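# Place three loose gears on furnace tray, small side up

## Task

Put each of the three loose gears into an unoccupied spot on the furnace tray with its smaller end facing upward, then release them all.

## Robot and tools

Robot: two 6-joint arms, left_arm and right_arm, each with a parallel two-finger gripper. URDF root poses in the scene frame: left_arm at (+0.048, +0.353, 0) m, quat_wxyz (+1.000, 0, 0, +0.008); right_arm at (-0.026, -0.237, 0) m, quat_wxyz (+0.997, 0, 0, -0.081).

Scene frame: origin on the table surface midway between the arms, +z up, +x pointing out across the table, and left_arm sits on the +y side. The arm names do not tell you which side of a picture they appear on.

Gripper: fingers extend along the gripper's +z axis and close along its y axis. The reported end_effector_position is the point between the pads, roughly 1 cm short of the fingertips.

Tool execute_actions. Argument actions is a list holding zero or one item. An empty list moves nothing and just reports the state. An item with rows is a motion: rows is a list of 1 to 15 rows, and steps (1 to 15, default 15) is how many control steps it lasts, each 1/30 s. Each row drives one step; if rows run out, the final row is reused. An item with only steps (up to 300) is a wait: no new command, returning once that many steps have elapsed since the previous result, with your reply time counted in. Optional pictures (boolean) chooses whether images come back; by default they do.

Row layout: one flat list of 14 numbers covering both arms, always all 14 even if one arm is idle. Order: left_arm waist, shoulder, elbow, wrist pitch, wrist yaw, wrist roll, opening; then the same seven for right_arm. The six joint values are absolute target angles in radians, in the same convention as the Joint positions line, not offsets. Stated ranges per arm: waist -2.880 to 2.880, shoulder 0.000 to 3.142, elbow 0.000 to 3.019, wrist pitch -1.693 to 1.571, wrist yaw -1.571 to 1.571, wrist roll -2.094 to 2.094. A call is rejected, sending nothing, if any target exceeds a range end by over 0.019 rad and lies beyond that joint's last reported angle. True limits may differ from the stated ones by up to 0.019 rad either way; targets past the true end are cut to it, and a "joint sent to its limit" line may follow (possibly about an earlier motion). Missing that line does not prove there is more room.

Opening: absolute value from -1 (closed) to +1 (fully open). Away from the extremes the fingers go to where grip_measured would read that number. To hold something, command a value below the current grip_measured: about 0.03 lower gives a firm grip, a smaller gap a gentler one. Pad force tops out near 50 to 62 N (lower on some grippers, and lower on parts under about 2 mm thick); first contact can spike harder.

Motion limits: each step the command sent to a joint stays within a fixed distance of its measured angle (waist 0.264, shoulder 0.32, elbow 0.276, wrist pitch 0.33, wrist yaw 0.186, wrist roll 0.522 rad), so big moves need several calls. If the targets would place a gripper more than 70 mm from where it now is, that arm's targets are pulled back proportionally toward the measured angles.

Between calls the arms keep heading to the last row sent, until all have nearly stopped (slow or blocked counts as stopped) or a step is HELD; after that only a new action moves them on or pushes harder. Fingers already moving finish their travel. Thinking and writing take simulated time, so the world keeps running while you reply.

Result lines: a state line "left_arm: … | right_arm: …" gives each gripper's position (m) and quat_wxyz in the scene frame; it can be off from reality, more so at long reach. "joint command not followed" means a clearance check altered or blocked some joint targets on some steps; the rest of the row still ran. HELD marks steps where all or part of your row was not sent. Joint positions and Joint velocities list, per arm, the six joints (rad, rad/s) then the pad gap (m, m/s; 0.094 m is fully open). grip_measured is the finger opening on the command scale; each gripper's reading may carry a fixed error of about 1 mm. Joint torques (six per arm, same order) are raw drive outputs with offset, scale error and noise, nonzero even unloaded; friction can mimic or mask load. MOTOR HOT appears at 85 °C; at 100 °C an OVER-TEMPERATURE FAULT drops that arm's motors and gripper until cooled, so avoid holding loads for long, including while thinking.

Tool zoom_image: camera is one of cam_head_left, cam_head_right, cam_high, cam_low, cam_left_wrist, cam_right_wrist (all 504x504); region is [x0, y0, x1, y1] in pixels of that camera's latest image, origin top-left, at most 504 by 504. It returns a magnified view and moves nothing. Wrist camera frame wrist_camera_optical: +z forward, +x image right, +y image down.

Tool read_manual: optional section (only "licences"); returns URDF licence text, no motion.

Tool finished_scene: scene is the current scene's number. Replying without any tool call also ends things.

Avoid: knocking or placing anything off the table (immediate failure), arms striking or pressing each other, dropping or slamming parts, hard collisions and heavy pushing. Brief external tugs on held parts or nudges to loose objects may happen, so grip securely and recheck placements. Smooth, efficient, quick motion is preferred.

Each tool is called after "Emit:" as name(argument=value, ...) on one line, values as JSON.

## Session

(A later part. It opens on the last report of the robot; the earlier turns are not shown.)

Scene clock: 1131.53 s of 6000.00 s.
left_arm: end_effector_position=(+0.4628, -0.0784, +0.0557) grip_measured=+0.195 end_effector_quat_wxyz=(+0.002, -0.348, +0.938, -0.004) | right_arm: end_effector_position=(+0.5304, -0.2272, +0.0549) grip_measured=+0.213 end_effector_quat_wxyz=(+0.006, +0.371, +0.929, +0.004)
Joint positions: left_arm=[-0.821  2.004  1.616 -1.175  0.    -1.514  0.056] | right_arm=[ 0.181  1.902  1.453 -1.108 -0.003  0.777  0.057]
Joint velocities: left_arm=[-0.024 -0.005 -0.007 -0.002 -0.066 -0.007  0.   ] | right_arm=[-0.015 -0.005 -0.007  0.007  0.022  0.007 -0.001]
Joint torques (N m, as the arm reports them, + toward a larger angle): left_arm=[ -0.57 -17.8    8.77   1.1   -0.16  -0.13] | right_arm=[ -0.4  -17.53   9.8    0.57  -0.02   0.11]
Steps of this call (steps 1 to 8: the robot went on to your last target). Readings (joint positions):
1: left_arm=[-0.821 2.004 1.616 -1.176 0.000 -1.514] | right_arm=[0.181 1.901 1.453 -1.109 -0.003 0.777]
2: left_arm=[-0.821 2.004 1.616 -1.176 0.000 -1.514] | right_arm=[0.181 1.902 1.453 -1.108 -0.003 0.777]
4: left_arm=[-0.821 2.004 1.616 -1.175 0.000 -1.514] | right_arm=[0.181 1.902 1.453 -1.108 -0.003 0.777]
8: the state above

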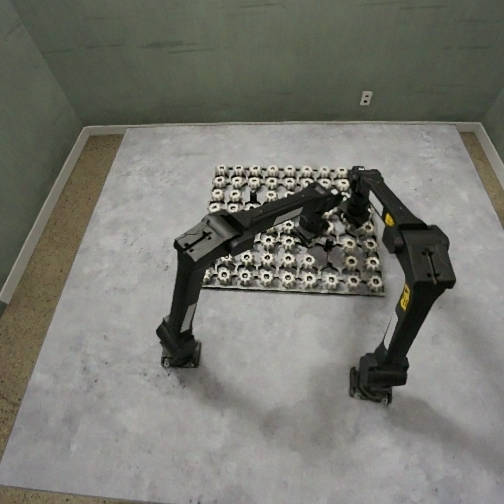

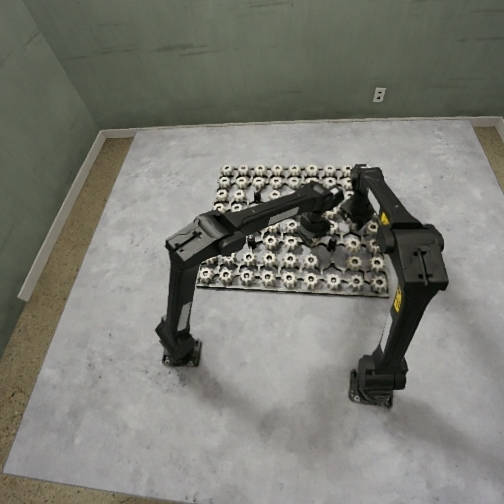

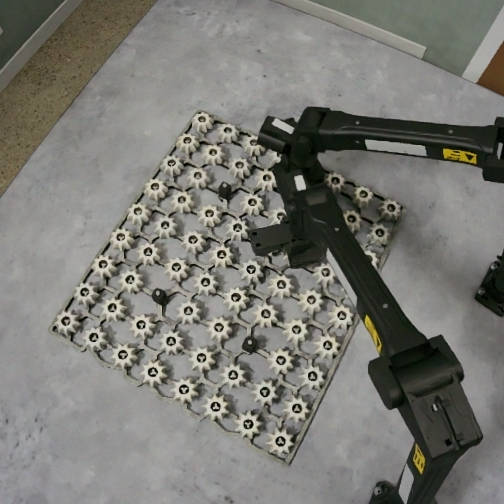

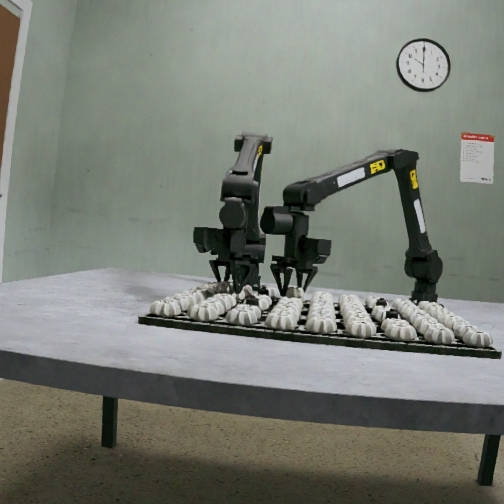

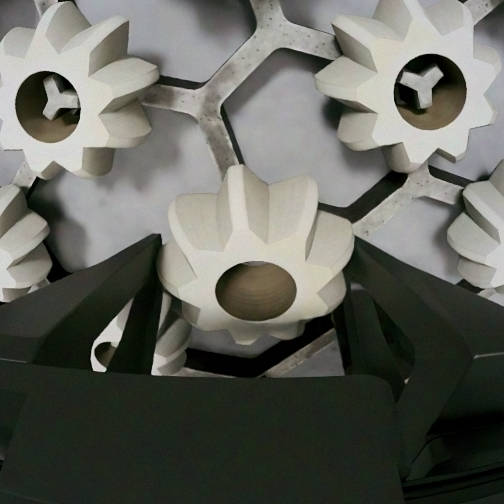

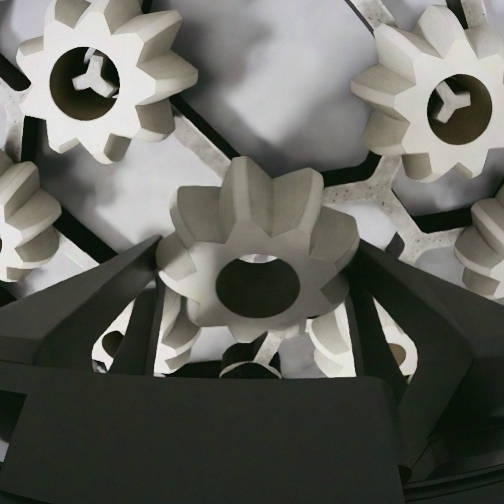

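Emit:
execute_actions(actions=[{"rows":[[-0.806,2.009,1.618,-1.164,0,-1.525,0.11,0.168,1.907,1.467,-1.096,-0.005,0.79,0.11],[-0.806,2.010,1.618,-1.164,0,-1.525,0.11,0.167,1.909,1.466,-1.096,-0.005,0.79,0.11],[-0.806,2.011,1.617,-1.164,0,-1.525,0.11,0.166,1.911,1.465,-1.096,-0.005,0.79,0.11],[-0.806,2.012,1.617,-1.164,0,-1.525,0.11,0.165,1.912,1.464,-1.096,-0.005,0.79,0.11],[-0.806,2.013,1.616,-1.164,0,-1.525,0.11,0.164,1.913,1.463,-1.096,-0.005,0.79,0.11],[-0.806,2.014,1.615,-1.164,0,-1.525,0.11,0.164,1.914,1.462,-1.096,-0.005,0.79,0.11]],"steps":15}], pictures=false)

Emit:
execute_actions(actions=[{"steps":6}])

Scene clock: 1141.63 s of 6000.00 s.
left_arm: end_effector_position=(+0.4626, -0.0782, +0.0542) grip_measured=+0.195 end_effector_quat_wxyz=(+0.001, -0.348, +0.938, -0.003) | right_arm: end_effector_position=(+0.5284, -0.2311, +0.0492) grip_measured=+0.213 end_effector_quat_wxyz=(+0.001, +0.374, +0.927, +0.002)
Joint positions: left_arm=[-0.821  2.006  1.616 -1.175  0.    -1.514  0.056] | right_arm=[ 0.174  1.91   1.448 -1.107 -0.003  0.777  0.057]
Joint velocities: left_arm=[-0.015  0.015 -0.002 -0.002 -0.007 -0.007 -0.   ] | right_arm=[-0.005 -0.005  0.007 -0.002  0.022  0.051  0.   ]
Joint torques (N m, as the arm reports them, + toward a larger angle): left_arm=[ -0.44 -17.48   8.27   1.1   -0.16  -0.12] | right_arm=[ -0.24 -16.34   9.7    0.44   0.01   0.15]
Steps of this call (steps 1 to 15: the robot went on to your last target; steps 16 to 90: nothing new was sent; then 6.60 s passed at rest; steps 91 to 105: all 15 steps of this action). Readings (joint positions):
91: left_arm=[-0.821 2.004 1.616 -1.175 0.000 -1.514] | right_arm=[0.181 1.902 1.453 -1.108 -0.003 0.777]
92: left_arm=[-0.821 2.004 1.616 -1.175 0.000 -1.514] | right_arm=[0.180 1.902 1.453 -1.108 -0.003 0.777]
94: left_arm=[-0.821 2.004 1.616 -1.175 0.000 -1.514] | right_arm=[0.180 1.903 1.453 -1.108 -0.003 0.777]
98: left_arm=[-0.821 2.004 1.616 -1.175 0.000 -1.514] | right_arm=[0.176 1.906 1.451 -1.107 -0.003 0.777]
105: the state above

Scene clock: 1141.83 s of 6000.00 s.
left_arm: end_effector_position=(+0.4626, -0.0782, +0.0542) grip_measured=+0.195 end_effector_quat_wxyz=(+0.001, -0.348, +0.938, -0.003) | right_arm: end_effector_position=(+0.5284, -0.2311, +0.0492) grip_measured=+0.213 end_effector_quat_wxyz=(+0.001, +0.374, +0.927, +0.002)
Joint positions: left_arm=[-0.821  2.006  1.616 -1.175  0.    -1.514  0.056] | right_arm=[ 0.174  1.91   1.448 -1.107 -0.003  0.777  0.057]
Joint velocities: left_arm=[-0.005 -0.005 -0.007 -0.002 -0.022 -0.022 -0.001] | right_arm=[-0.005  0.024 -0.012 -0.007  0.051 -0.022 -0.001]
Joint torques (N m, as the arm reports them, + toward a larger angle): left_arm=[ -0.28 -17.45   8.32   1.14  -0.17  -0.13] | right_arm=[  0.01 -16.88   9.62   0.31  -0.04   0.11]
Steps of this call (steps 1 to 6: the robot went on to your last target). Readings (joint positions):
1: left_arm=[-0.821 2.006 1.616 -1.175 0.000 -1.514] | right_arm=[0.174 1.910 1.448 -1.107 -0.003 0.777]
2: left_arm=[-0.821 2.006 1.616 -1.175 0.000 -1.514] | right_arm=[0.174 1.910 1.448 -1.107 -0.003 0.777]
4: left_arm=[-0.821 2.006 1.616 -1.175 0.000 -1.514] | right_arm=[0.174 1.910 1.448 -1.107 -0.003 0.777]
6: the state above

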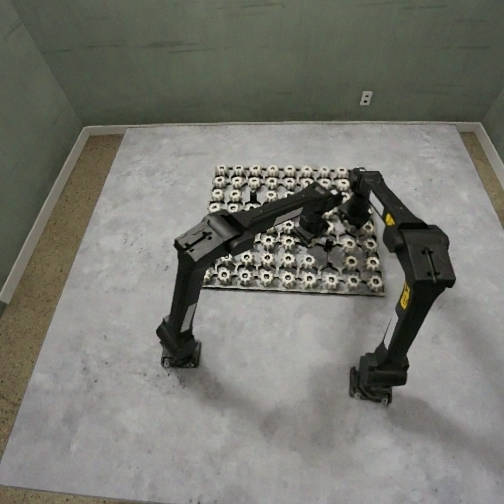

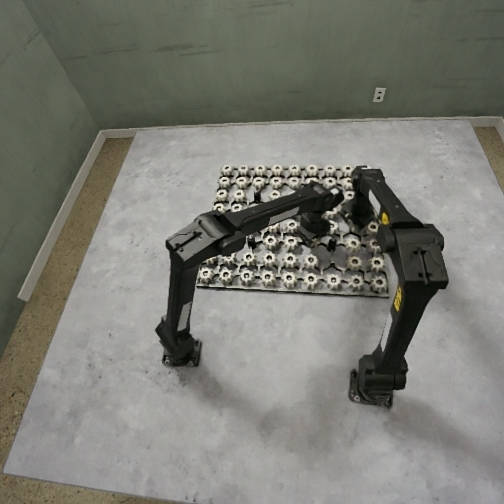

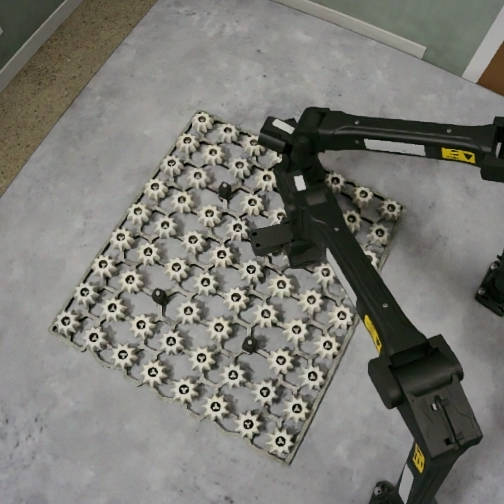

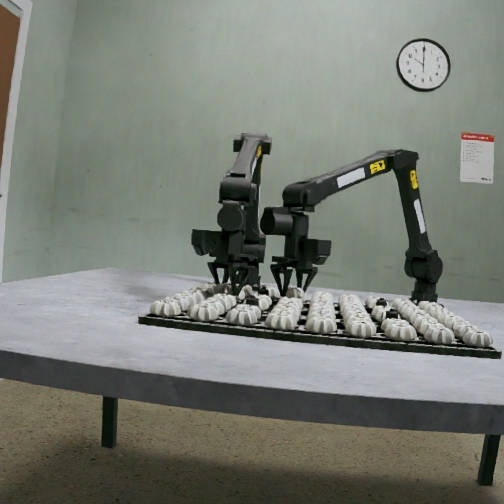

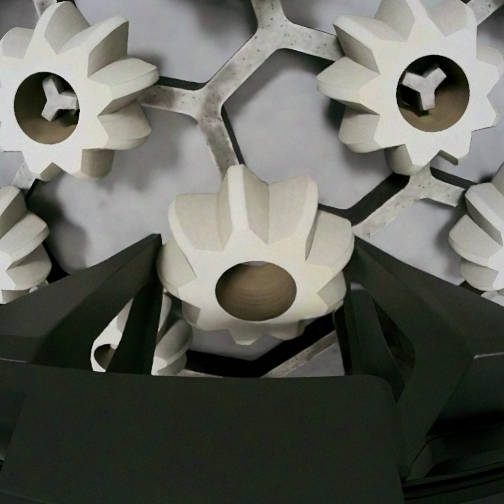

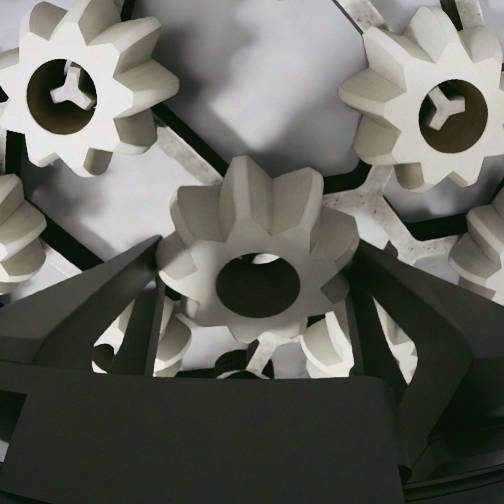

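Emit:
zoom_image(camera="cam_right_wrist", region=[130, 90, 410, 280])

Emit:
zoom_image(camera="cam_left_wrist", region=[130, 70, 430, 280])

Region (130, 90, 410, 280) of cam_right_wrist's 504x504 image, scaled by 1.800, with more detail than that image has; it fills the top 342 rows of this view, and the rest is white.

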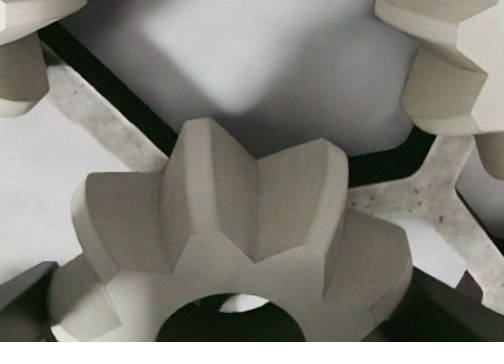

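Region (130, 70, 430, 280) of cam_left_wrist's 504x504 image, scaled by 1.680, with more detail than that image has; it fills the top 353 rows of this view, and the rest is white.

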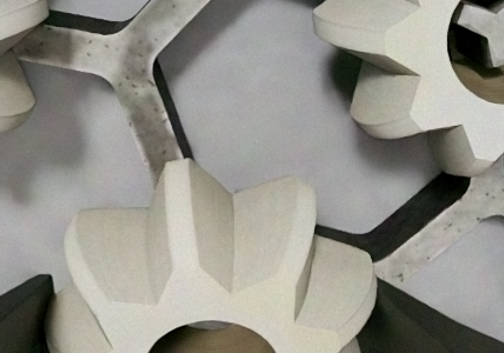

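Emit:
execute_actions(actions=[{"rows":[[-0.806,2.014,1.612,-1.164,0,-1.525,0.11,0.17,1.915,1.461,-1.095,-0.005,0.79,0.11],[-0.806,2.014,1.609,-1.164,0,-1.525,0.11,0.17,1.917,1.460,-1.093,-0.005,0.79,0.11],[-0.806,2.015,1.606,-1.163,0,-1.525,0.11,0.17,1.918,1.459,-1.091,-0.005,0.79,0.11],[-0.806,2.016,1.604,-1.161,0,-1.525,0.11,0.17,1.920,1.458,-1.089,-0.005,0.79,0.11],[-0.806,2.017,1.602,-1.159,0,-1.525,0.11,0.17,1.921,1.457,-1.087,-0.005,0.79,0.11],[-0.806,2.018,1.600,-1.156,0,-1.525,0.11,0.17,1.923,1.456,-1.084,-0.005,0.79,0.11],[-0.806,2.019,1.599,-1.153,0,-1.525,0.11,0.17,1.924,1.456,-1.082,-0.005,0.79,0.11],[-0.806,2.020,1.598,-1.150,0,-1.525,0.11,0.17,1.926,1.455,-1.080,-0.005,0.79,0.11],[-0.806,2.021,1.597,-1.147,0,-1.525,0.11,0.17,1.927,1.454,-1.077,-0.005,0.79,0.11],[-0.806,2.022,1.596,-1.144,0,-1.525,0.11,0.17,1.929,1.453,-1.075,-0.005,0.79,0.11],[-0.806,2.024,1.594,-1.141,0,-1.525,0.11,0.17,1.930,1.452,-1.072,-0.005,0.79,0.11],[-0.806,2.025,1.593,-1.138,0,-1.525,0.11,0.17,1.932,1.451,-1.070,-0.005,0.79,0.11],[-0.806,2.026,1.592,-1.135,0,-1.525,0.11,0.17,1.933,1.450,-1.068,-0.005,0.79,0.11],[-0.806,2.027,1.591,-1.132,0,-1.525,0.11,0.17,1.934,1.449,-1.066,-0.005,0.79,0.11],[-0.806,2.028,1.590,-1.129,0,-1.525,0.11,0.17,1.935,1.449,-1.064,-0.005,0.79,0.11]],"steps":15}], pictures=false)

Emit:
execute_actions(actions=[{"steps":10}])

Scene clock: 1173.03 s of 6000.00 s.
left_arm: end_effector_position=(+0.4599, -0.0757, +0.0389) grip_measured=+0.195 end_effector_quat_wxyz=(-0.001, -0.348, +0.938, +0.000) | right_arm: end_effector_position=(+0.5316, -0.2310, +0.0451) grip_measured=+0.205 end_effector_quat_wxyz=(+0.008, +0.374, +0.927, +0.005)
Joint positions: left_arm=[-0.821  2.018  1.592 -1.146  0.001 -1.514  0.056] | right_arm=[ 0.174  1.914  1.442 -1.082 -0.003  0.777  0.057]
Joint velocities: left_arm=[-0.005  0.024 -0.027  0.066 -0.022  0.022  0.   ] | right_arm=[ 0.005  0.063 -0.032  0.071 -0.007  0.022 -0.008]
Joint torques (N m, as the arm reports them, + toward a larger angle): left_arm=[ -0.61 -17.11   8.31   1.1   -0.25  -0.14] | right_arm=[ -0.04 -15.47   8.98   0.6   -0.02   0.14]
Steps of this call (steps 1 to 15: the robot went on to your last target; steps 16 to 90: nothing new was sent; then 27.70 s passed at rest; steps 91 to 105: all 15 steps of this action). Readings (joint positions):
91: left_arm=[-0.821 2.006 1.616 -1.175 0.000 -1.514] | right_arm=[0.174 1.910 1.448 -1.107 -0.003 0.777]
92: left_arm=[-0.821 2.006 1.615 -1.174 0.000 -1.514] | right_arm=[0.174 1.910 1.448 -1.107 -0.003 0.777]
94: left_arm=[-0.821 2.006 1.612 -1.173 0.000 -1.514] | right_arm=[0.174 1.910 1.448 -1.105 -0.003 0.777]
98: left_arm=[-0.821 2.007 1.600 -1.166 0.000 -1.514] | right_arm=[0.174 1.910 1.447 -1.102 -0.003 0.777]
105: the state above

Scene clock: 1173.37 s of 6000.00 s.
left_arm: end_effector_position=(+0.4597, -0.0758, +0.0371) grip_measured=+0.195 end_effector_quat_wxyz=(-0.001, -0.348, +0.938, +0.000) | right_arm: end_effector_position=(+0.5287, -0.2319, +0.0398) grip_measured=+0.117 end_effector_quat_wxyz=(+0.003, +0.375, +0.927, +0.002)
Joint positions: left_arm=[-0.821  2.02   1.589 -1.142  0.002 -1.514  0.056] | right_arm=[ 0.173  1.919  1.436 -1.081 -0.002  0.779  0.052]
Joint velocities: left_arm=[-0.005 -0.005 -0.012  0.007  0.022  0.051  0.   ] | right_arm=[-0.005 -0.015  0.002 -0.012 -0.007  0.007  0.   ]
Joint torques (N m, as the arm reports them, + toward a larger angle): left_arm=[ -0.36 -17.69   8.31   1.18  -0.27  -0.14] | right_arm=[  0.32 -15.93   9.45   0.67   0.     0.2 ]
Steps of this call (steps 1 to 10: the robot went on to your last target). Readings (joint positions):
1: left_arm=[-0.821 2.018 1.591 -1.144 0.002 -1.514] | right_arm=[0.174 1.916 1.442 -1.079 -0.003 0.777]
2: left_arm=[-0.821 2.019 1.590 -1.143 0.002 -1.514] | right_arm=[0.174 1.918 1.440 -1.079 -0.004 0.778]
4: left_arm=[-0.821 2.020 1.589 -1.142 0.002 -1.514] | right_arm=[0.173 1.919 1.436 -1.081 -0.002 0.779]
8: left_arm=[-0.821 2.020 1.589 -1.142 0.002 -1.514] | right_arm=[0.173 1.919 1.436 -1.081 -0.002 0.779]
10: the state above

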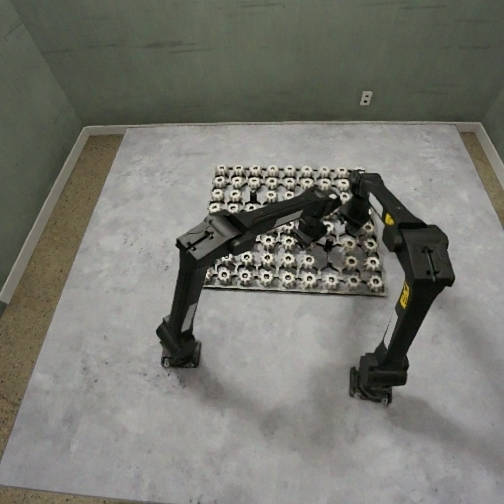

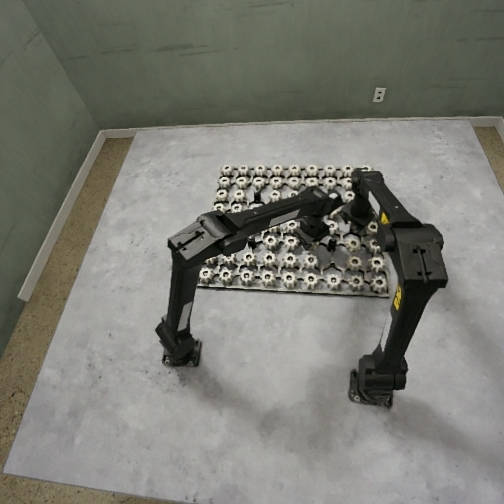

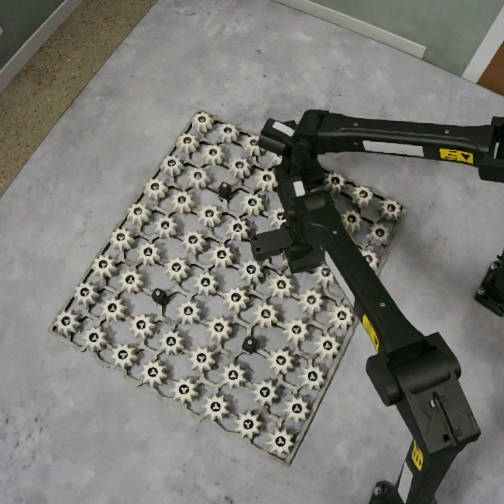

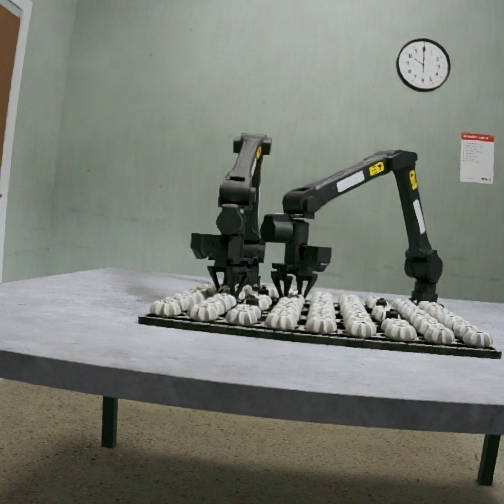

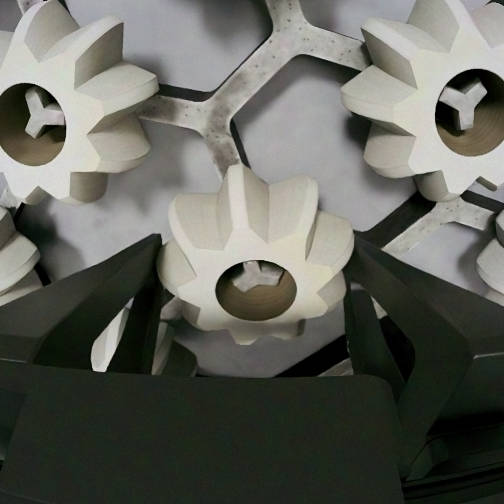

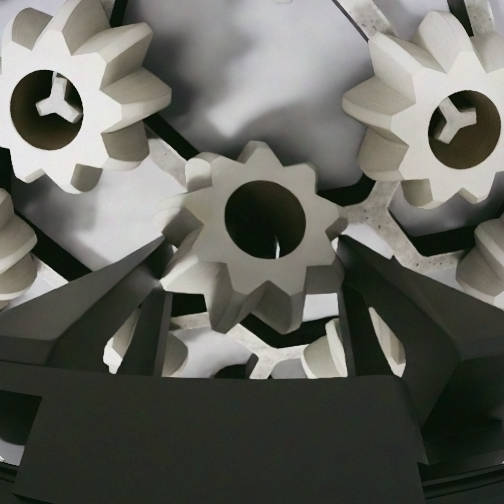

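Emit:
execute_actions(actions=[{"rows":[[-0.806,2.030,1.590,-1.129,0,-1.525,0.11,0.175,1.925,1.449,-1.07,-0.005,0.79,0.09],[-0.806,2.032,1.590,-1.129,0,-1.525,0.11,0.180,1.922,1.448,-1.075,-0.005,0.79,0.08],[-0.806,2.032,1.590,-1.129,0,-1.525,0.13,0.183,1.922,1.447,-1.08,-0.005,0.79,0.08],[-0.806,2.032,1.590,-1.129,0,-1.525,0.15,0.185,1.922,1.446,-1.08,-0.005,0.79,0.08],[-0.806,2.032,1.590,-1.129,0,-1.525,0.17,0.187,1.922,1.445,-1.08,-0.005,0.79,0.08],[-0.806,2.032,1.590,-1.129,0,-1.525,0.19,0.188,1.922,1.444,-1.08,-0.005,0.79,0.08],[-0.806,2.032,1.590,-1.129,0,-1.525,0.21,0.189,1.922,1.443,-1.08,-0.005,0.79,0.08],[-0.806,2.032,1.590,-1.129,0,-1.525,0.24,0.190,1.922,1.442,-1.08,-0.005,0.79,0.08],[-0.806,2.032,1.590,-1.129,0,-1.525,0.28,0.191,1.922,1.441,-1.08,-0.005,0.79,0.08],[-0.806,2.03,1.590,-1.129,0,-1.525,0.33,0.192,1.922,1.440,-1.08,-0.005,0.79,0.08],[-0.806,2.03,1.590,-1.129,0,-1.525,0.38,0.192,1.922,1.439,-1.08,-0.005,0.79,0.08],[-0.806,2.03,1.590,-1.129,0,-1.525,0.42,0.192,1.922,1.438,-1.08,-0.005,0.79,0.08],[-0.806,2.03,1.590,-1.129,0,-1.525,0.45,0.192,1.922,1.437,-1.08,-0.005,0.79,0.08]],"steps":15}], pictures=false)

Emit:
execute_actions(actions=[{"steps":6}])

Scene clock: 1208.20 s of 6000.00 s.
left_arm: end_effector_position=(+0.4603, -0.0760, +0.0366) grip_measured=+0.448 end_effector_quat_wxyz=(-0.001, -0.348, +0.938, -0.001) | right_arm: end_effector_position=(+0.5283, -0.2319, +0.0396) grip_measured=+0.094 end_effector_quat_wxyz=(+0.002, +0.375, +0.927, +0.002)
Joint positions: left_arm=[-0.82   2.02   1.589 -1.139  0.002 -1.514  0.068] | right_arm=[ 0.173  1.919  1.435 -1.081 -0.002  0.779  0.051]
Joint velocities: left_arm=[-0.024  0.005  0.002  0.012  0.007 -0.022  0.001] | right_arm=[-0.005 -0.015  0.002  0.007 -0.051  0.007 -0.001]
Joint torques (N m, as the arm reports them, + toward a larger angle): left_arm=[ -0.92 -17.53   8.4    1.05  -0.27  -0.13] | right_arm=[  2.73 -16.4    8.54  -0.26  -0.06   0.18]
Steps of this call (steps 1 to 15: the robot went on to your last target; steps 16 to 90: nothing new was sent; then 31.33 s passed at rest; steps 91 to 105: all 15 steps of this action). Readings (joint positions):
91: left_arm=[-0.821 2.020 1.589 -1.142 0.002 -1.514] | right_arm=[0.173 1.919 1.436 -1.081 -0.002 0.779]
92: left_arm=[-0.821 2.020 1.589 -1.142 0.002 -1.514] | right_arm=[0.173 1.919 1.436 -1.081 -0.002 0.779]
94: left_arm=[-0.821 2.020 1.589 -1.142 0.002 -1.514] | right_arm=[0.173 1.919 1.436 -1.081 -0.002 0.779]
98: left_arm=[-0.821 2.020 1.589 -1.141 0.002 -1.514] | right_arm=[0.173 1.919 1.436 -1.081 -0.002 0.779]
105: the state above

Scene clock: 1208.40 s of 6000.00 s.
left_arm: end_effector_position=(+0.4603, -0.0760, +0.0366) grip_measured=+0.449 end_effector_quat_wxyz=(-0.001, -0.348, +0.938, -0.001) | right_arm: end_effector_position=(+0.5283, -0.2319, +0.0396) grip_measured=+0.094 end_effector_quat_wxyz=(+0.002, +0.375, +0.927, +0.002)
Joint positions: left_arm=[-0.82   2.02   1.589 -1.139  0.002 -1.514  0.068] | right_arm=[ 0.173  1.919  1.435 -1.081 -0.002  0.779  0.051]
Joint velocities: left_arm=[ 0.005  0.005 -0.007 -0.002  0.051  0.051  0.001] | right_arm=[ 0.005 -0.005  0.002  0.002  0.022 -0.007 -0.001]
Joint torques (N m, as the arm reports them, + toward a larger angle): left_arm=[ -0.05 -17.4    8.32   1.08  -0.26  -0.14] | right_arm=[  1.75 -17.38   8.3   -0.01   0.01   0.11]
Steps of this call (steps 1 to 6: the robot went on to your last target). Readings (joint positions):
1: left_arm=[-0.820 2.020 1.589 -1.139 0.002 -1.514] | right_arm=[0.173 1.919 1.435 -1.081 -0.002 0.779]
2: left_arm=[-0.820 2.020 1.589 -1.139 0.002 -1.514] | right_arm=[0.173 1.919 1.435 -1.081 -0.002 0.779]
4: left_arm=[-0.820 2.020 1.589 -1.139 0.002 -1.514] | right_arm=[0.173 1.919 1.435 -1.081 -0.002 0.779]
6: the state above

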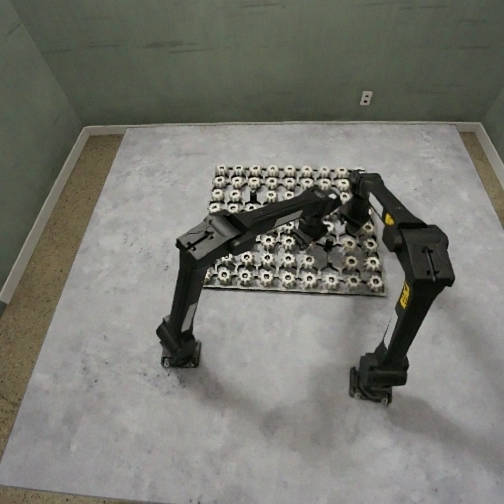

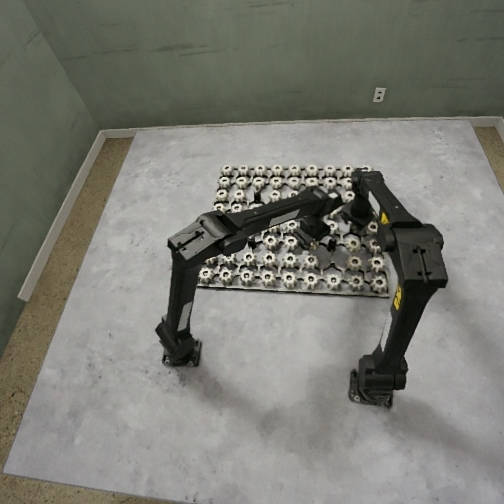

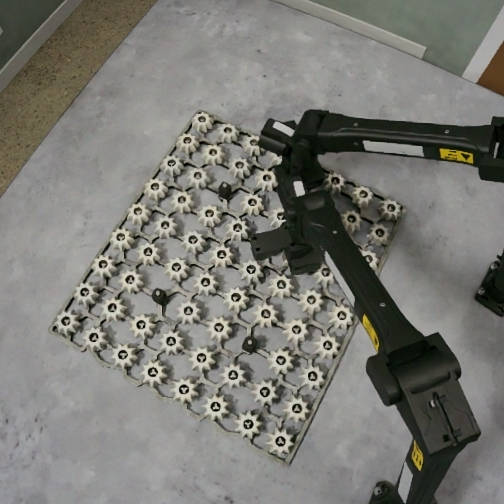

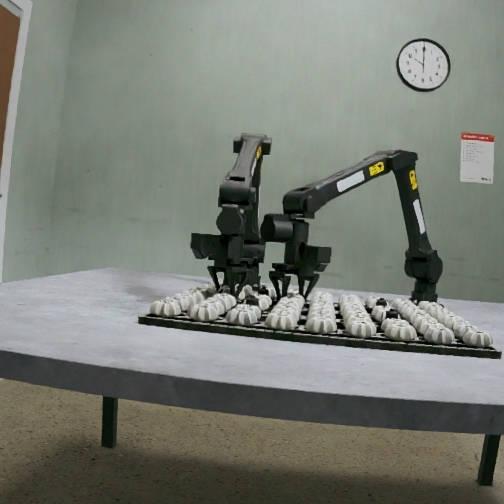

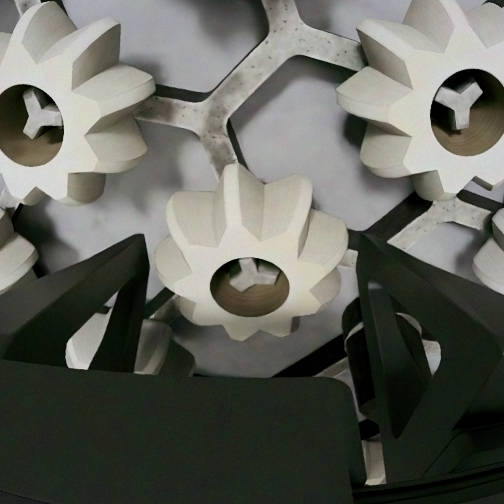

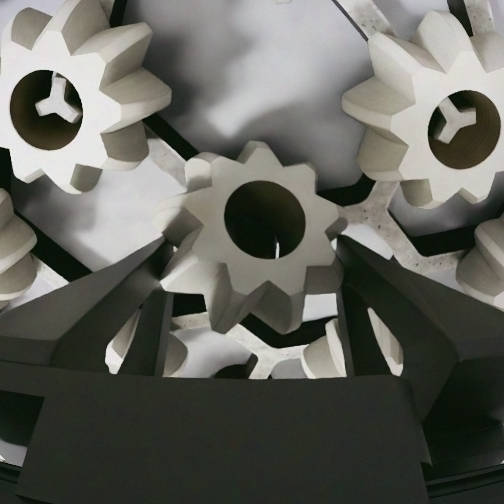

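Emit:
execute_actions(actions=[{"rows":[[-0.815,2.01,1.595,-1.139,0,-1.525,0.45,0.176,1.912,1.45,-1.08,-0.005,0.79,0.09],[-0.815,1.995,1.60,-1.139,0,-1.525,0.45,0.176,1.912,1.45,-1.08,-0.005,0.79,0.10],[-0.815,1.98,1.605,-1.142,0,-1.525,0.45,0.176,1.912,1.45,-1.08,-0.005,0.79,0.12],[-0.815,1.968,1.61,-1.146,0,-1.525,0.45,0.176,1.912,1.45,-1.08,-0.005,0.79,0.15],[-0.815,1.956,1.61,-1.150,0,-1.525,0.45,0.176,1.912,1.45,-1.08,-0.005,0.79,0.19],[-0.815,1.944,1.61,-1.155,0,-1.525,0.45,0.176,1.912,1.45,-1.08,-0.005,0.79,0.24],[-0.815,1.932,1.61,-1.160,0,-1.525,0.45,0.176,1.912,1.45,-1.08,-0.005,0.79,0.30],[-0.815,1.920,1.61,-1.165,0,-1.525,0.45,0.176,1.912,1.45,-1.08,-0.005,0.79,0.36],[-0.815,1.908,1.61,-1.171,0,-1.525,0.45,0.176,1.912,1.45,-1.08,-0.005,0.79,0.42],[-0.815,1.895,1.61,-1.178,0,-1.525,0.45,0.176,1.912,1.45,-1.08,-0.005,0.79,0.47],[-0.815,1.88,1.61,-1.187,0,-1.525,0.45,0.176,1.912,1.45,-1.08,-0.005,0.79,0.5],[-0.815,1.865,1.61,-1.198,0,-1.525,0.45,0.176,1.912,1.45,-1.08,-0.005,0.79,0.5],[-0.815,1.85,1.61,-1.21,0,-1.525,0.45,0.176,1.912,1.45,-1.08,-0.005,0.79,0.5],[-0.815,1.835,1.61,-1.225,0,-1.525,0.45,0.176,1.912,1.45,-1.08,-0.005,0.79,0.5],[-0.815,1.82,1.61,-1.24,0,-1.525,0.45,0.176,1.912,1.45,-1.08,-0.005,0.79,0.5]],"steps":15}], pictures=false)

Emit:
execute_actions(actions=[{"rows":[[-0.812,1.80,1.60,-1.255,0,-1.52,0.45,0.176,1.912,1.45,-1.08,-0.005,0.79,0.5],[-0.805,1.78,1.585,-1.27,0,-1.50,0.45,0.176,1.912,1.45,-1.08,-0.005,0.79,0.5],[-0.793,1.755,1.565,-1.28,0,-1.47,0.45,0.176,1.912,1.45,-1.08,-0.005,0.79,0.5],[-0.775,1.73,1.54,-1.29,0,-1.43,0.45,0.176,1.912,1.45,-1.08,-0.005,0.79,0.5],[-0.752,1.705,1.515,-1.30,0,-1.38,0.45,0.176,1.912,1.45,-1.08,-0.005,0.79,0.5],[-0.724,1.68,1.49,-1.305,0,-1.33,0.45,0.176,1.912,1.45,-1.08,-0.005,0.79,0.5],[-0.692,1.655,1.465,-1.31,0,-1.27,0.45,0.176,1.912,1.45,-1.08,-0.005,0.79,0.5],[-0.656,1.63,1.44,-1.315,0,-1.21,0.45,0.176,1.912,1.45,-1.08,-0.005,0.79,0.5],[-0.618,1.605,1.415,-1.32,0,-1.15,0.45,0.176,1.912,1.45,-1.08,-0.005,0.79,0.5],[-0.578,1.58,1.39,-1.32,0,-1.09,0.45,0.176,1.912,1.45,-1.08,-0.005,0.79,0.5],[-0.538,1.555,1.365,-1.32,0,-1.03,0.45,0.176,1.912,1.45,-1.08,-0.005,0.79,0.5],[-0.498,1.53,1.34,-1.32,0,-0.97,0.45,0.176,1.912,1.45,-1.08,-0.005,0.79,0.5],[-0.458,1.505,1.315,-1.32,0,-0.91,0.45,0.176,1.912,1.45,-1.08,-0.005,0.79,0.5],[-0.418,1.48,1.29,-1.32,0,-0.85,0.45,0.176,1.912,1.45,-1.08,-0.005,0.79,0.5],[-0.378,1.455,1.265,-1.32,0,-0.79,0.45,0.176,1.912,1.45,-1.08,-0.005,0.79,0.5]],"steps":15}], pictures=false)

Emit:
execute_actions(actions=[{"rows":[[-0.338,1.43,1.24,-1.32,0,-0.73,0.45,0.176,1.912,1.45,-1.08,-0.005,0.79,0.5],[-0.298,1.407,1.217,-1.32,0,-0.67,0.45,0.176,1.912,1.45,-1.08,-0.005,0.79,0.5],[-0.26,1.385,1.195,-1.32,0,-0.615,0.45,0.176,1.912,1.45,-1.08,-0.005,0.79,0.5],[-0.224,1.365,1.175,-1.32,0,-0.565,0.45,0.176,1.912,1.45,-1.08,-0.005,0.79,0.5],[-0.19,1.347,1.157,-1.32,0,-0.52,0.45,0.176,1.912,1.45,-1.08,-0.005,0.79,0.5],[-0.158,1.331,1.141,-1.32,0,-0.48,0.45,0.176,1.912,1.45,-1.08,-0.005,0.79,0.5],[-0.129,1.317,1.127,-1.32,0,-0.445,0.45,0.176,1.912,1.45,-1.08,-0.005,0.79,0.5],[-0.103,1.305,1.115,-1.32,0,-0.415,0.45,0.176,1.912,1.45,-1.08,-0.005,0.79,0.5],[-0.08,1.295,1.105,-1.32,0,-0.39,0.45,0.176,1.912,1.45,-1.08,-0.005,0.79,0.5],[-0.06,1.287,1.097,-1.32,0,-0.37,0.45,0.176,1.912,1.45,-1.08,-0.005,0.79,0.5],[-0.044,1.281,1.091,-1.32,0,-0.355,0.45,0.176,1.912,1.45,-1.08,-0.005,0.79,0.5],[-0.032,1.276,1.086,-1.32,0,-0.345,0.45,0.176,1.912,1.45,-1.08,-0.005,0.79,0.5],[-0.024,1.273,1.083,-1.32,0,-0.34,0.45,0.176,1.912,1.45,-1.08,-0.005,0.79,0.5],[-0.02,1.27,1.08,-1.32,0,-0.34,0.45,0.176,1.912,1.45,-1.08,-0.005,0.79,0.5]],"steps":15}])

Scene clock: 1241.77 s of 6000.00 s.
left_arm: end_effector_position=(+0.4544, -0.0700, +0.1117) grip_measured=+0.449 end_effector_quat_wxyz=(+0.013, -0.347, +0.937, -0.032) | right_arm: end_effector_position=(+0.5283, -0.2319, +0.0396) grip_measured=+0.497 end_effector_quat_wxyz=(+0.002, +0.375, +0.927, +0.002)
Joint positions: left_arm=[-0.82   1.888  1.589 -1.204  0.002 -1.514  0.068] | right_arm=[ 0.173  1.919  1.435 -1.081 -0.002  0.779  0.07 ]
Joint velocities: left_arm=[-0.015 -0.581 -0.002 -0.393 -0.007 -0.022 -0.   ] | right_arm=[-0.015  0.024 -0.002 -0.012  0.022 -0.007  0.001]
Joint torques (N m, as the arm reports them, + toward a larger angle): left_arm=[ -1.08 -18.41  10.35   0.33  -0.26  -0.14] | right_arm=[  1.71 -18.99   9.51  -0.09   0.02   0.16]
Steps of this call (steps 1 to 15: the robot went on to your last target; steps 16 to 90: nothing new was sent; then 29.87 s passed at rest; steps 91 to 105: all 15 steps of this action). Readings (joint positions):
91: left_arm=[-0.820 2.020 1.589 -1.139 0.002 -1.514] | right_arm=[0.173 1.919 1.435 -1.081 -0.002 0.779]
92: left_arm=[-0.820 2.020 1.589 -1.139 0.002 -1.514] | right_arm=[0.173 1.919 1.435 -1.081 -0.002 0.779]
94: left_arm=[-0.820 2.018 1.589 -1.139 0.002 -1.514] | right_arm=[0.173 1.919 1.435 -1.081 -0.002 0.779]
98: left_arm=[-0.820 1.997 1.589 -1.148 0.002 -1.514] | right_arm=[0.173 1.919 1.435 -1.081 -0.002 0.779]
105: the state above

Scene clock: 1242.27 s of 6000.00 s.
left_arm: end_effector_position=(+0.4638, +0.1294, +0.1938) grip_measured=+0.449 end_effector_quat_wxyz=(+0.027, -0.297, +0.954, -0.028) | right_arm: end_effector_position=(+0.5283, -0.2319, +0.0396) grip_measured=+0.497 end_effector_quat_wxyz=(+0.002, +0.375, +0.927, +0.002)
Joint positions: left_arm=[-0.508  1.539  1.349 -1.303  0.002 -1.094  0.068] | right_arm=[ 0.173  1.919  1.435 -1.081 -0.002  0.779  0.07 ]
Joint velocities: left_arm=[ 1.353 -0.552 -0.706 -0.007 -0.007  1.443 -0.001] | right_arm=[-0.005 -0.005 -0.022 -0.017  0.022  0.066 -0.   ]
Joint torques (N m, as the arm reports them, + toward a larger angle): left_arm=[ -0.79 -14.     7.96   0.21  -0.25   0.03] | right_arm=[  1.52 -18.87   9.41  -0.1   -0.1    0.1 ]
Steps of this call (steps 1 to 15: all 15 steps of this action). Readings (joint positions):
1: left_arm=[-0.820 1.868 1.589 -1.217 0.002 -1.514] | right_arm=[0.173 1.919 1.435 -1.081 -0.002 0.779]
2: left_arm=[-0.820 1.847 1.589 -1.232 0.002 -1.513] | right_arm=[0.173 1.919 1.435 -1.081 -0.002 0.779]
4: left_arm=[-0.818 1.802 1.580 -1.254 0.002 -1.496] | right_arm=[0.173 1.919 1.435 -1.081 -0.002 0.779]
8: left_arm=[-0.770 1.687 1.501 -1.289 0.002 -1.386] | right_arm=[0.173 1.919 1.435 -1.081 -0.002 0.779]
15: the state above

Scene clock: 1242.77 s of 6000.00 s.
left_arm: end_effector_position=(+0.4193, +0.3484, +0.1997) grip_measured=+0.449 end_effector_quat_wxyz=(+0.039, -0.202, +0.979, -0.008) | right_arm: end_effector_position=(+0.5283, -0.2319, +0.0396) grip_measured=+0.497 end_effector_quat_wxyz=(+0.002, +0.375, +0.927, +0.002)
Joint positions: left_arm=[-0.028  1.274  1.096 -1.313 -0.001 -0.418  0.068] | right_arm=[ 0.173  1.919  1.435 -1.081 -0.002  0.779  0.07 ]
Joint velocities: left_arm=[ 0.034 -0.073 -0.061 -0.022 -0.007  0.403 -0.001] | right_arm=[-0.015  0.005 -0.012 -0.007 -0.051 -0.066  0.001]
Joint torques (N m, as the arm reports them, + toward a larger angle): left_arm=[-0.54 -9.07  8.18  0.57 -0.01  0.11] | right_arm=[  0.38 -18.39   9.47   0.18  -0.01   0.2 ]
Steps of this call (steps 1 to 15: all 15 steps of this action). Readings (joint positions):
1: left_arm=[-0.460 1.520 1.323 -1.303 0.002 -1.041] | right_arm=[0.173 1.919 1.435 -1.081 -0.002 0.779]
2: left_arm=[-0.412 1.499 1.295 -1.303 0.002 -0.983] | right_arm=[0.173 1.919 1.435 -1.081 -0.002 0.779]
4: left_arm=[-0.312 1.453 1.235 -1.304 0.001 -0.857] | right_arm=[0.173 1.919 1.435 -1.081 -0.002 0.779]
8: left_arm=[-0.135 1.357 1.142 -1.311 -0.001 -0.631] | right_arm=[0.173 1.919 1.435 -1.081 -0.002 0.779]
15: the state above

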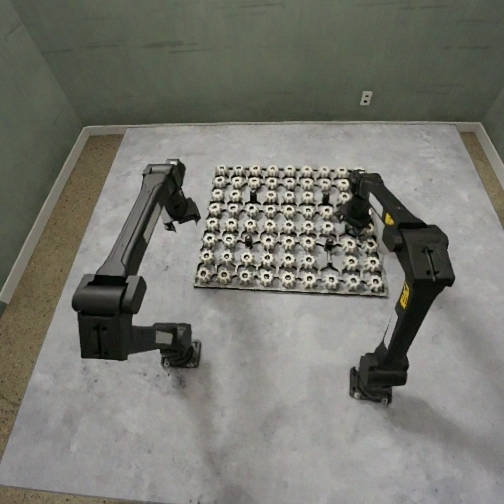

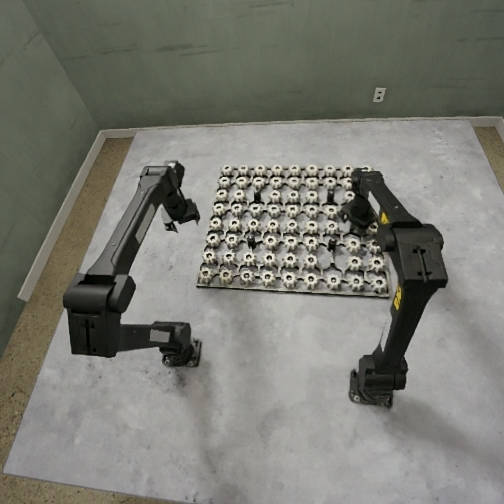

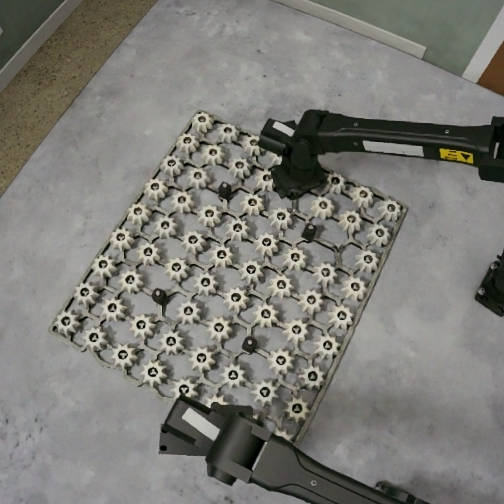

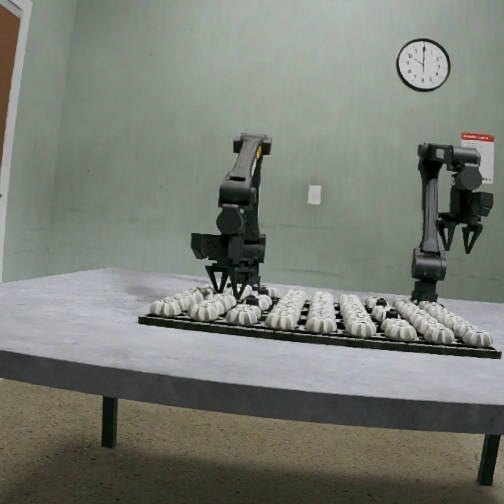

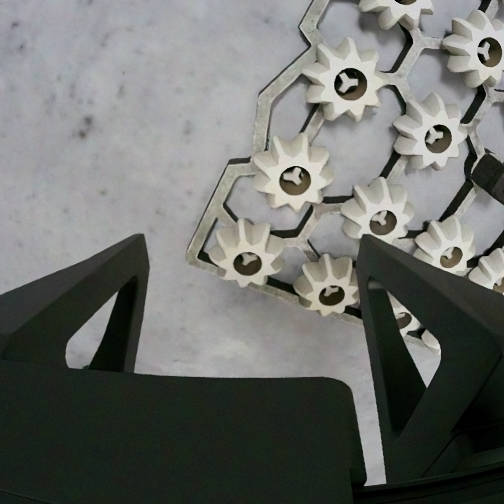

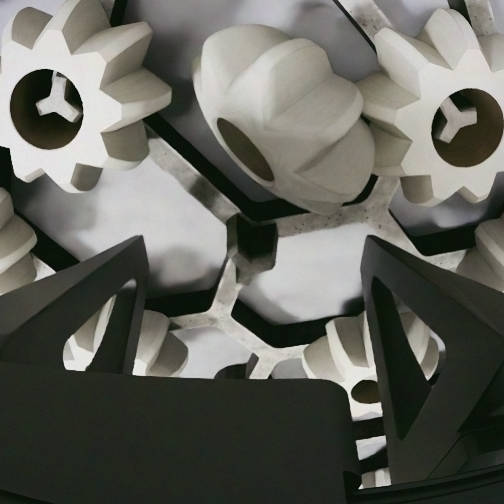

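Emit:
execute_actions(actions=[{"rows":[[-0.02,1.27,1.08,-1.32,0,-0.34,0.45,0.173,1.90,1.45,-1.085,-0.005,0.79,0.5],[-0.02,1.27,1.08,-1.32,0,-0.34,0.45,0.173,1.888,1.45,-1.09,-0.005,0.79,0.5],[-0.02,1.27,1.08,-1.32,0,-0.34,0.45,0.173,1.876,1.455,-1.095,-0.005,0.79,0.5],[-0.02,1.27,1.08,-1.32,0,-0.34,0.45,0.173,1.864,1.46,-1.10,-0.005,0.79,0.5],[-0.02,1.27,1.08,-1.32,0,-0.34,0.45,0.173,1.852,1.465,-1.108,-0.005,0.79,0.5],[-0.02,1.27,1.08,-1.32,0,-0.34,0.45,0.173,1.842,1.47,-1.118,-0.005,0.79,0.5],[-0.02,1.27,1.08,-1.32,0,-0.34,0.45,0.173,1.834,1.48,-1.13,-0.005,0.79,0.5],[-0.02,1.27,1.08,-1.32,0,-0.34,0.45,0.173,1.83,1.49,-1.142,-0.005,0.79,0.5],[-0.02,1.27,1.08,-1.32,0,-0.34,0.45,0.173,1.83,1.502,-1.155,-0.005,0.79,0.5],[-0.02,1.27,1.08,-1.32,0,-0.34,0.45,0.173,1.83,1.516,-1.17,-0.005,0.80,0.5],[-0.02,1.27,1.08,-1.32,0,-0.34,0.45,0.172,1.832,1.53,-1.185,-0.005,0.82,0.5],[-0.02,1.27,1.08,-1.32,0,-0.34,0.45,0.170,1.836,1.544,-1.20,-0.005,0.85,0.5],[-0.02,1.27,1.08,-1.32,0,-0.34,0.45,0.166,1.842,1.558,-1.213,-0.005,0.89,0.5],[-0.02,1.27,1.08,-1.32,0,-0.34,0.45,0.161,1.849,1.572,-1.225,-0.005,0.94,0.5],[-0.02,1.27,1.08,-1.32,0,-0.34,0.45,0.156,1.856,1.586,-1.236,-0.005,0.99,0.5]],"steps":15}], pictures=false)

Emit:
execute_actions(actions=[{"rows":[[-0.02,1.27,1.08,-1.32,0,-0.34,0.45,0.150,1.864,1.598,-1.245,-0.005,1.05,0.5],[-0.02,1.27,1.08,-1.32,0,-0.34,0.45,0.144,1.872,1.61,-1.252,-0.005,1.11,0.5],[-0.02,1.27,1.08,-1.32,0,-0.34,0.45,0.138,1.88,1.62,-1.258,-0.005,1.17,0.5],[-0.02,1.27,1.08,-1.32,0,-0.34,0.45,0.132,1.888,1.63,-1.262,-0.005,1.23,0.5],[-0.02,1.27,1.08,-1.32,0,-0.34,0.45,0.126,1.895,1.638,-1.265,-0.005,1.29,0.5],[-0.02,1.27,1.08,-1.32,0,-0.34,0.45,0.121,1.901,1.645,-1.267,-0.005,1.34,0.5],[-0.02,1.27,1.08,-1.32,0,-0.34,0.45,0.117,1.906,1.65,-1.268,-0.005,1.39,0.5],[-0.02,1.27,1.08,-1.32,0,-0.34,0.45,0.114,1.910,1.653,-1.268,-0.005,1.43,0.5],[-0.02,1.27,1.08,-1.32,0,-0.34,0.45,0.112,1.912,1.655,-1.268,-0.005,1.46,0.5],[-0.02,1.27,1.08,-1.32,0,-0.34,0.45,0.110,1.914,1.655,-1.268,-0.005,1.485,0.5],[-0.02,1.27,1.08,-1.32,0,-0.34,0.45,0.110,1.914,1.655,-1.268,-0.005,1.50,0.5]],"steps":15}], pictures=false)

Emit:
execute_actions(actions=[{"steps":12}])

Scene clock: 1290.40 s of 6000.00 s.
left_arm: end_effector_position=(+0.4171, +0.3489, +0.1972) grip_measured=+0.449 end_effector_quat_wxyz=(+0.036, -0.170, +0.985, -0.006) | right_arm: end_effector_position=(+0.5335, -0.2320, +0.0897) grip_measured=+0.497 end_effector_quat_wxyz=(+0.001, +0.412, +0.911, +0.002)
Joint positions: left_arm=[-0.026  1.273  1.089 -1.313 -0.001 -0.352  0.068] | right_arm=[ 0.172  1.879  1.518 -1.205 -0.002  0.858  0.07 ]
Joint velocities: left_arm=[-0.015  0.005  0.002  0.007 -0.037  0.051  0.   ] | right_arm=[-0.005  0.005  0.486 -0.315  0.037  0.755  0.   ]
Joint torques (N m, as the arm reports them, + toward a larger angle): left_arm=[-1.05 -9.14  8.51  0.57 -0.01  0.12] | right_arm=[ -0.04 -19.4   12.18  -0.17  -0.08   0.13]
Steps of this call (steps 1 to 30: the robot went on to your last target; steps 31 to 90: nothing new was sent; then 44.13 s passed at rest; steps 91 to 105: all 15 steps of this action). Readings (joint positions):
91: left_arm=[-0.026 1.273 1.089 -1.313 -0.001 -0.352] | right_arm=[0.173 1.919 1.435 -1.081 -0.002 0.779]
92: left_arm=[-0.026 1.273 1.089 -1.313 -0.001 -0.352] | right_arm=[0.173 1.919 1.435 -1.081 -0.002 0.779]
94: left_arm=[-0.026 1.273 1.089 -1.313 -0.001 -0.352] | right_arm=[0.173 1.919 1.435 -1.084 -0.002 0.779]
98: left_arm=[-0.026 1.273 1.089 -1.313 -0.001 -0.352] | right_arm=[0.173 1.903 1.436 -1.113 -0.002 0.779]
105: the state above

Scene clock: 1290.90 s of 6000.00 s.
left_arm: end_effector_position=(+0.4171, +0.3489, +0.1972) grip_measured=+0.449 end_effector_quat_wxyz=(+0.036, -0.170, +0.985, -0.006) | right_arm: end_effector_position=(+0.5536, -0.2690, +0.1205) grip_measured=+0.498 end_effector_quat_wxyz=(+0.014, +0.675, +0.738, +0.013)
Joint positions: left_arm=[-0.026  1.273  1.089 -1.313 -0.001 -0.351  0.068] | right_arm=[ 0.108  1.886  1.612 -1.259 -0.002  1.427  0.07 ]
Joint velocities: left_arm=[ 0.005  0.005 -0.017  0.022  0.007  0.037  0.   ] | right_arm=[ 0.005  0.054 -0.002 -0.012  0.007  0.418 -0.001]
Joint torques (N m, as the arm reports them, + toward a larger angle): left_arm=[-0.94 -9.17  8.5   0.59 -0.02  0.12] | right_arm=[  1.45 -16.1   12.92  -0.31   0.02   0.17]
Steps of this call (steps 1 to 15: all 15 steps of this action). Readings (joint positions):
1: left_arm=[-0.026 1.273 1.089 -1.313 -0.001 -0.352] | right_arm=[0.171 1.879 1.534 -1.215 -0.002 0.892]
2: left_arm=[-0.026 1.273 1.089 -1.313 -0.001 -0.352] | right_arm=[0.170 1.879 1.548 -1.225 -0.002 0.931]
4: left_arm=[-0.026 1.273 1.089 -1.313 -0.001 -0.352] | right_arm=[0.164 1.879 1.572 -1.240 -0.002 1.020]
8: left_arm=[-0.026 1.273 1.089 -1.313 -0.001 -0.351] | right_arm=[0.139 1.879 1.602 -1.255 -0.002 1.218]
15: the state above

Scene clock: 1291.30 s of 6000.00 s.
left_arm: end_effector_position=(+0.4171, +0.3489, +0.1972) grip_measured=+0.449 end_effector_quat_wxyz=(+0.036, -0.170, +0.985, -0.006) | right_arm: end_effector_position=(+0.5535, -0.2690, +0.1158) grip_measured=+0.498 end_effector_quat_wxyz=(+0.011, +0.695, +0.719, +0.010)
Joint positions: left_arm=[-0.026  1.273  1.089 -1.313 -0.001 -0.351  0.068] | right_arm=[ 0.108  1.894  1.612 -1.259 -0.002  1.483  0.07 ]
Joint velocities: left_arm=[-0.005 -0.005  0.002  0.007  0.022 -0.066 -0.   ] | right_arm=[ 0.015 -0.005  0.002  0.002  0.051  0.022 -0.001]
Joint torques (N m, as the arm reports them, + toward a larger angle): left_arm=[-1.15 -9.13  8.52  0.57 -0.01  0.13] | right_arm=[  0.87 -16.67  12.99  -0.55   0.03   0.13]
Steps of this call (steps 1 to 12: the robot went on to your last target). Readings (joint positions):
1: left_arm=[-0.026 1.273 1.089 -1.313 -0.001 -0.351] | right_arm=[0.108 1.888 1.612 -1.259 -0.002 1.440]
2: left_arm=[-0.026 1.273 1.089 -1.313 -0.001 -0.351] | right_arm=[0.108 1.890 1.612 -1.259 -0.002 1.449]
4: left_arm=[-0.026 1.273 1.089 -1.313 -0.001 -0.351] | right_arm=[0.108 1.893 1.612 -1.259 -0.002 1.463]
8: left_arm=[-0.026 1.273 1.089 -1.313 -0.001 -0.351] | right_arm=[0.108 1.894 1.612 -1.259 -0.002 1.477]
12: the state above

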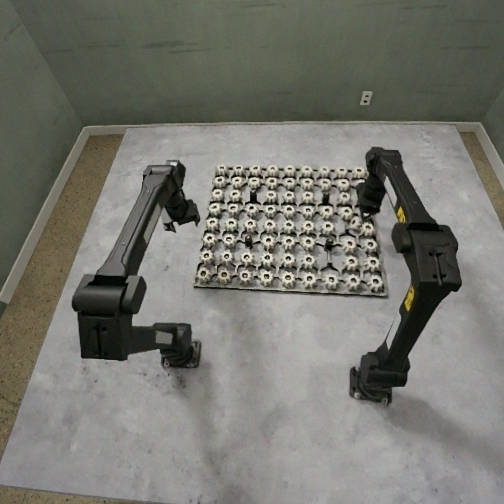

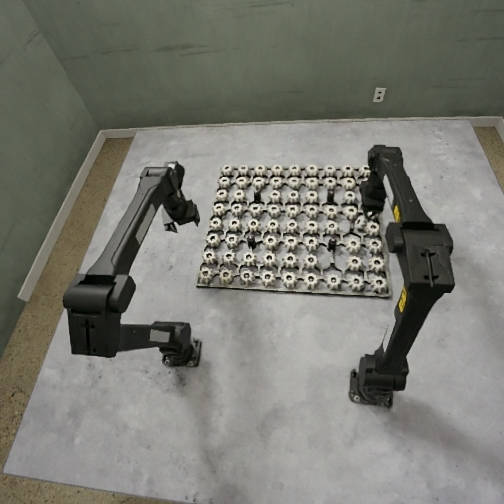

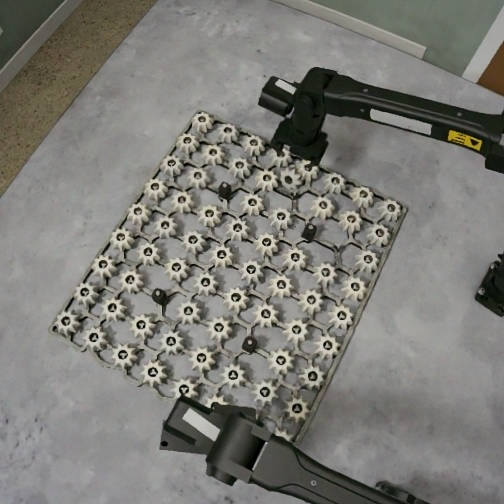

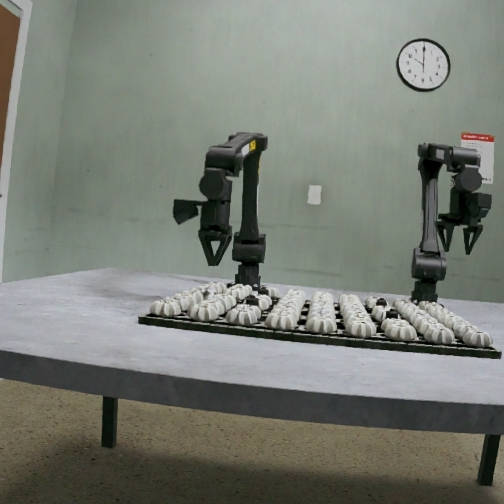

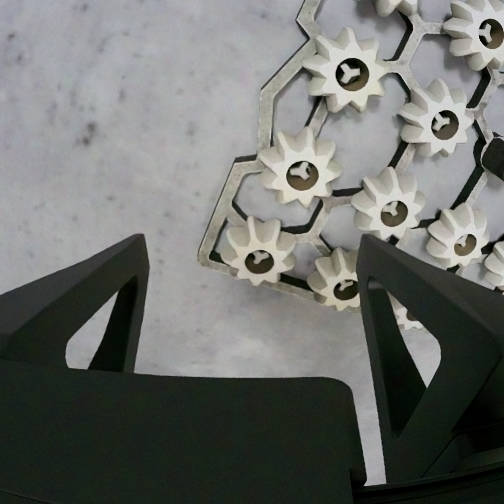

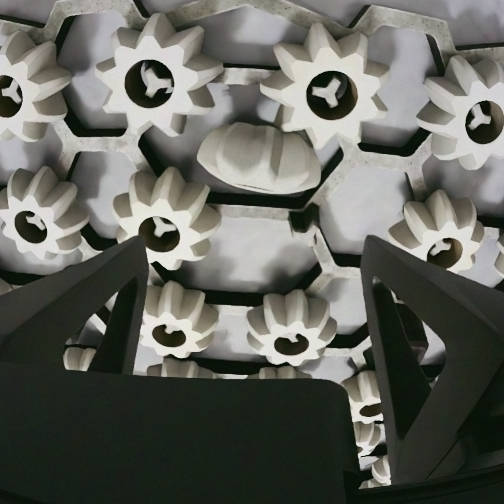

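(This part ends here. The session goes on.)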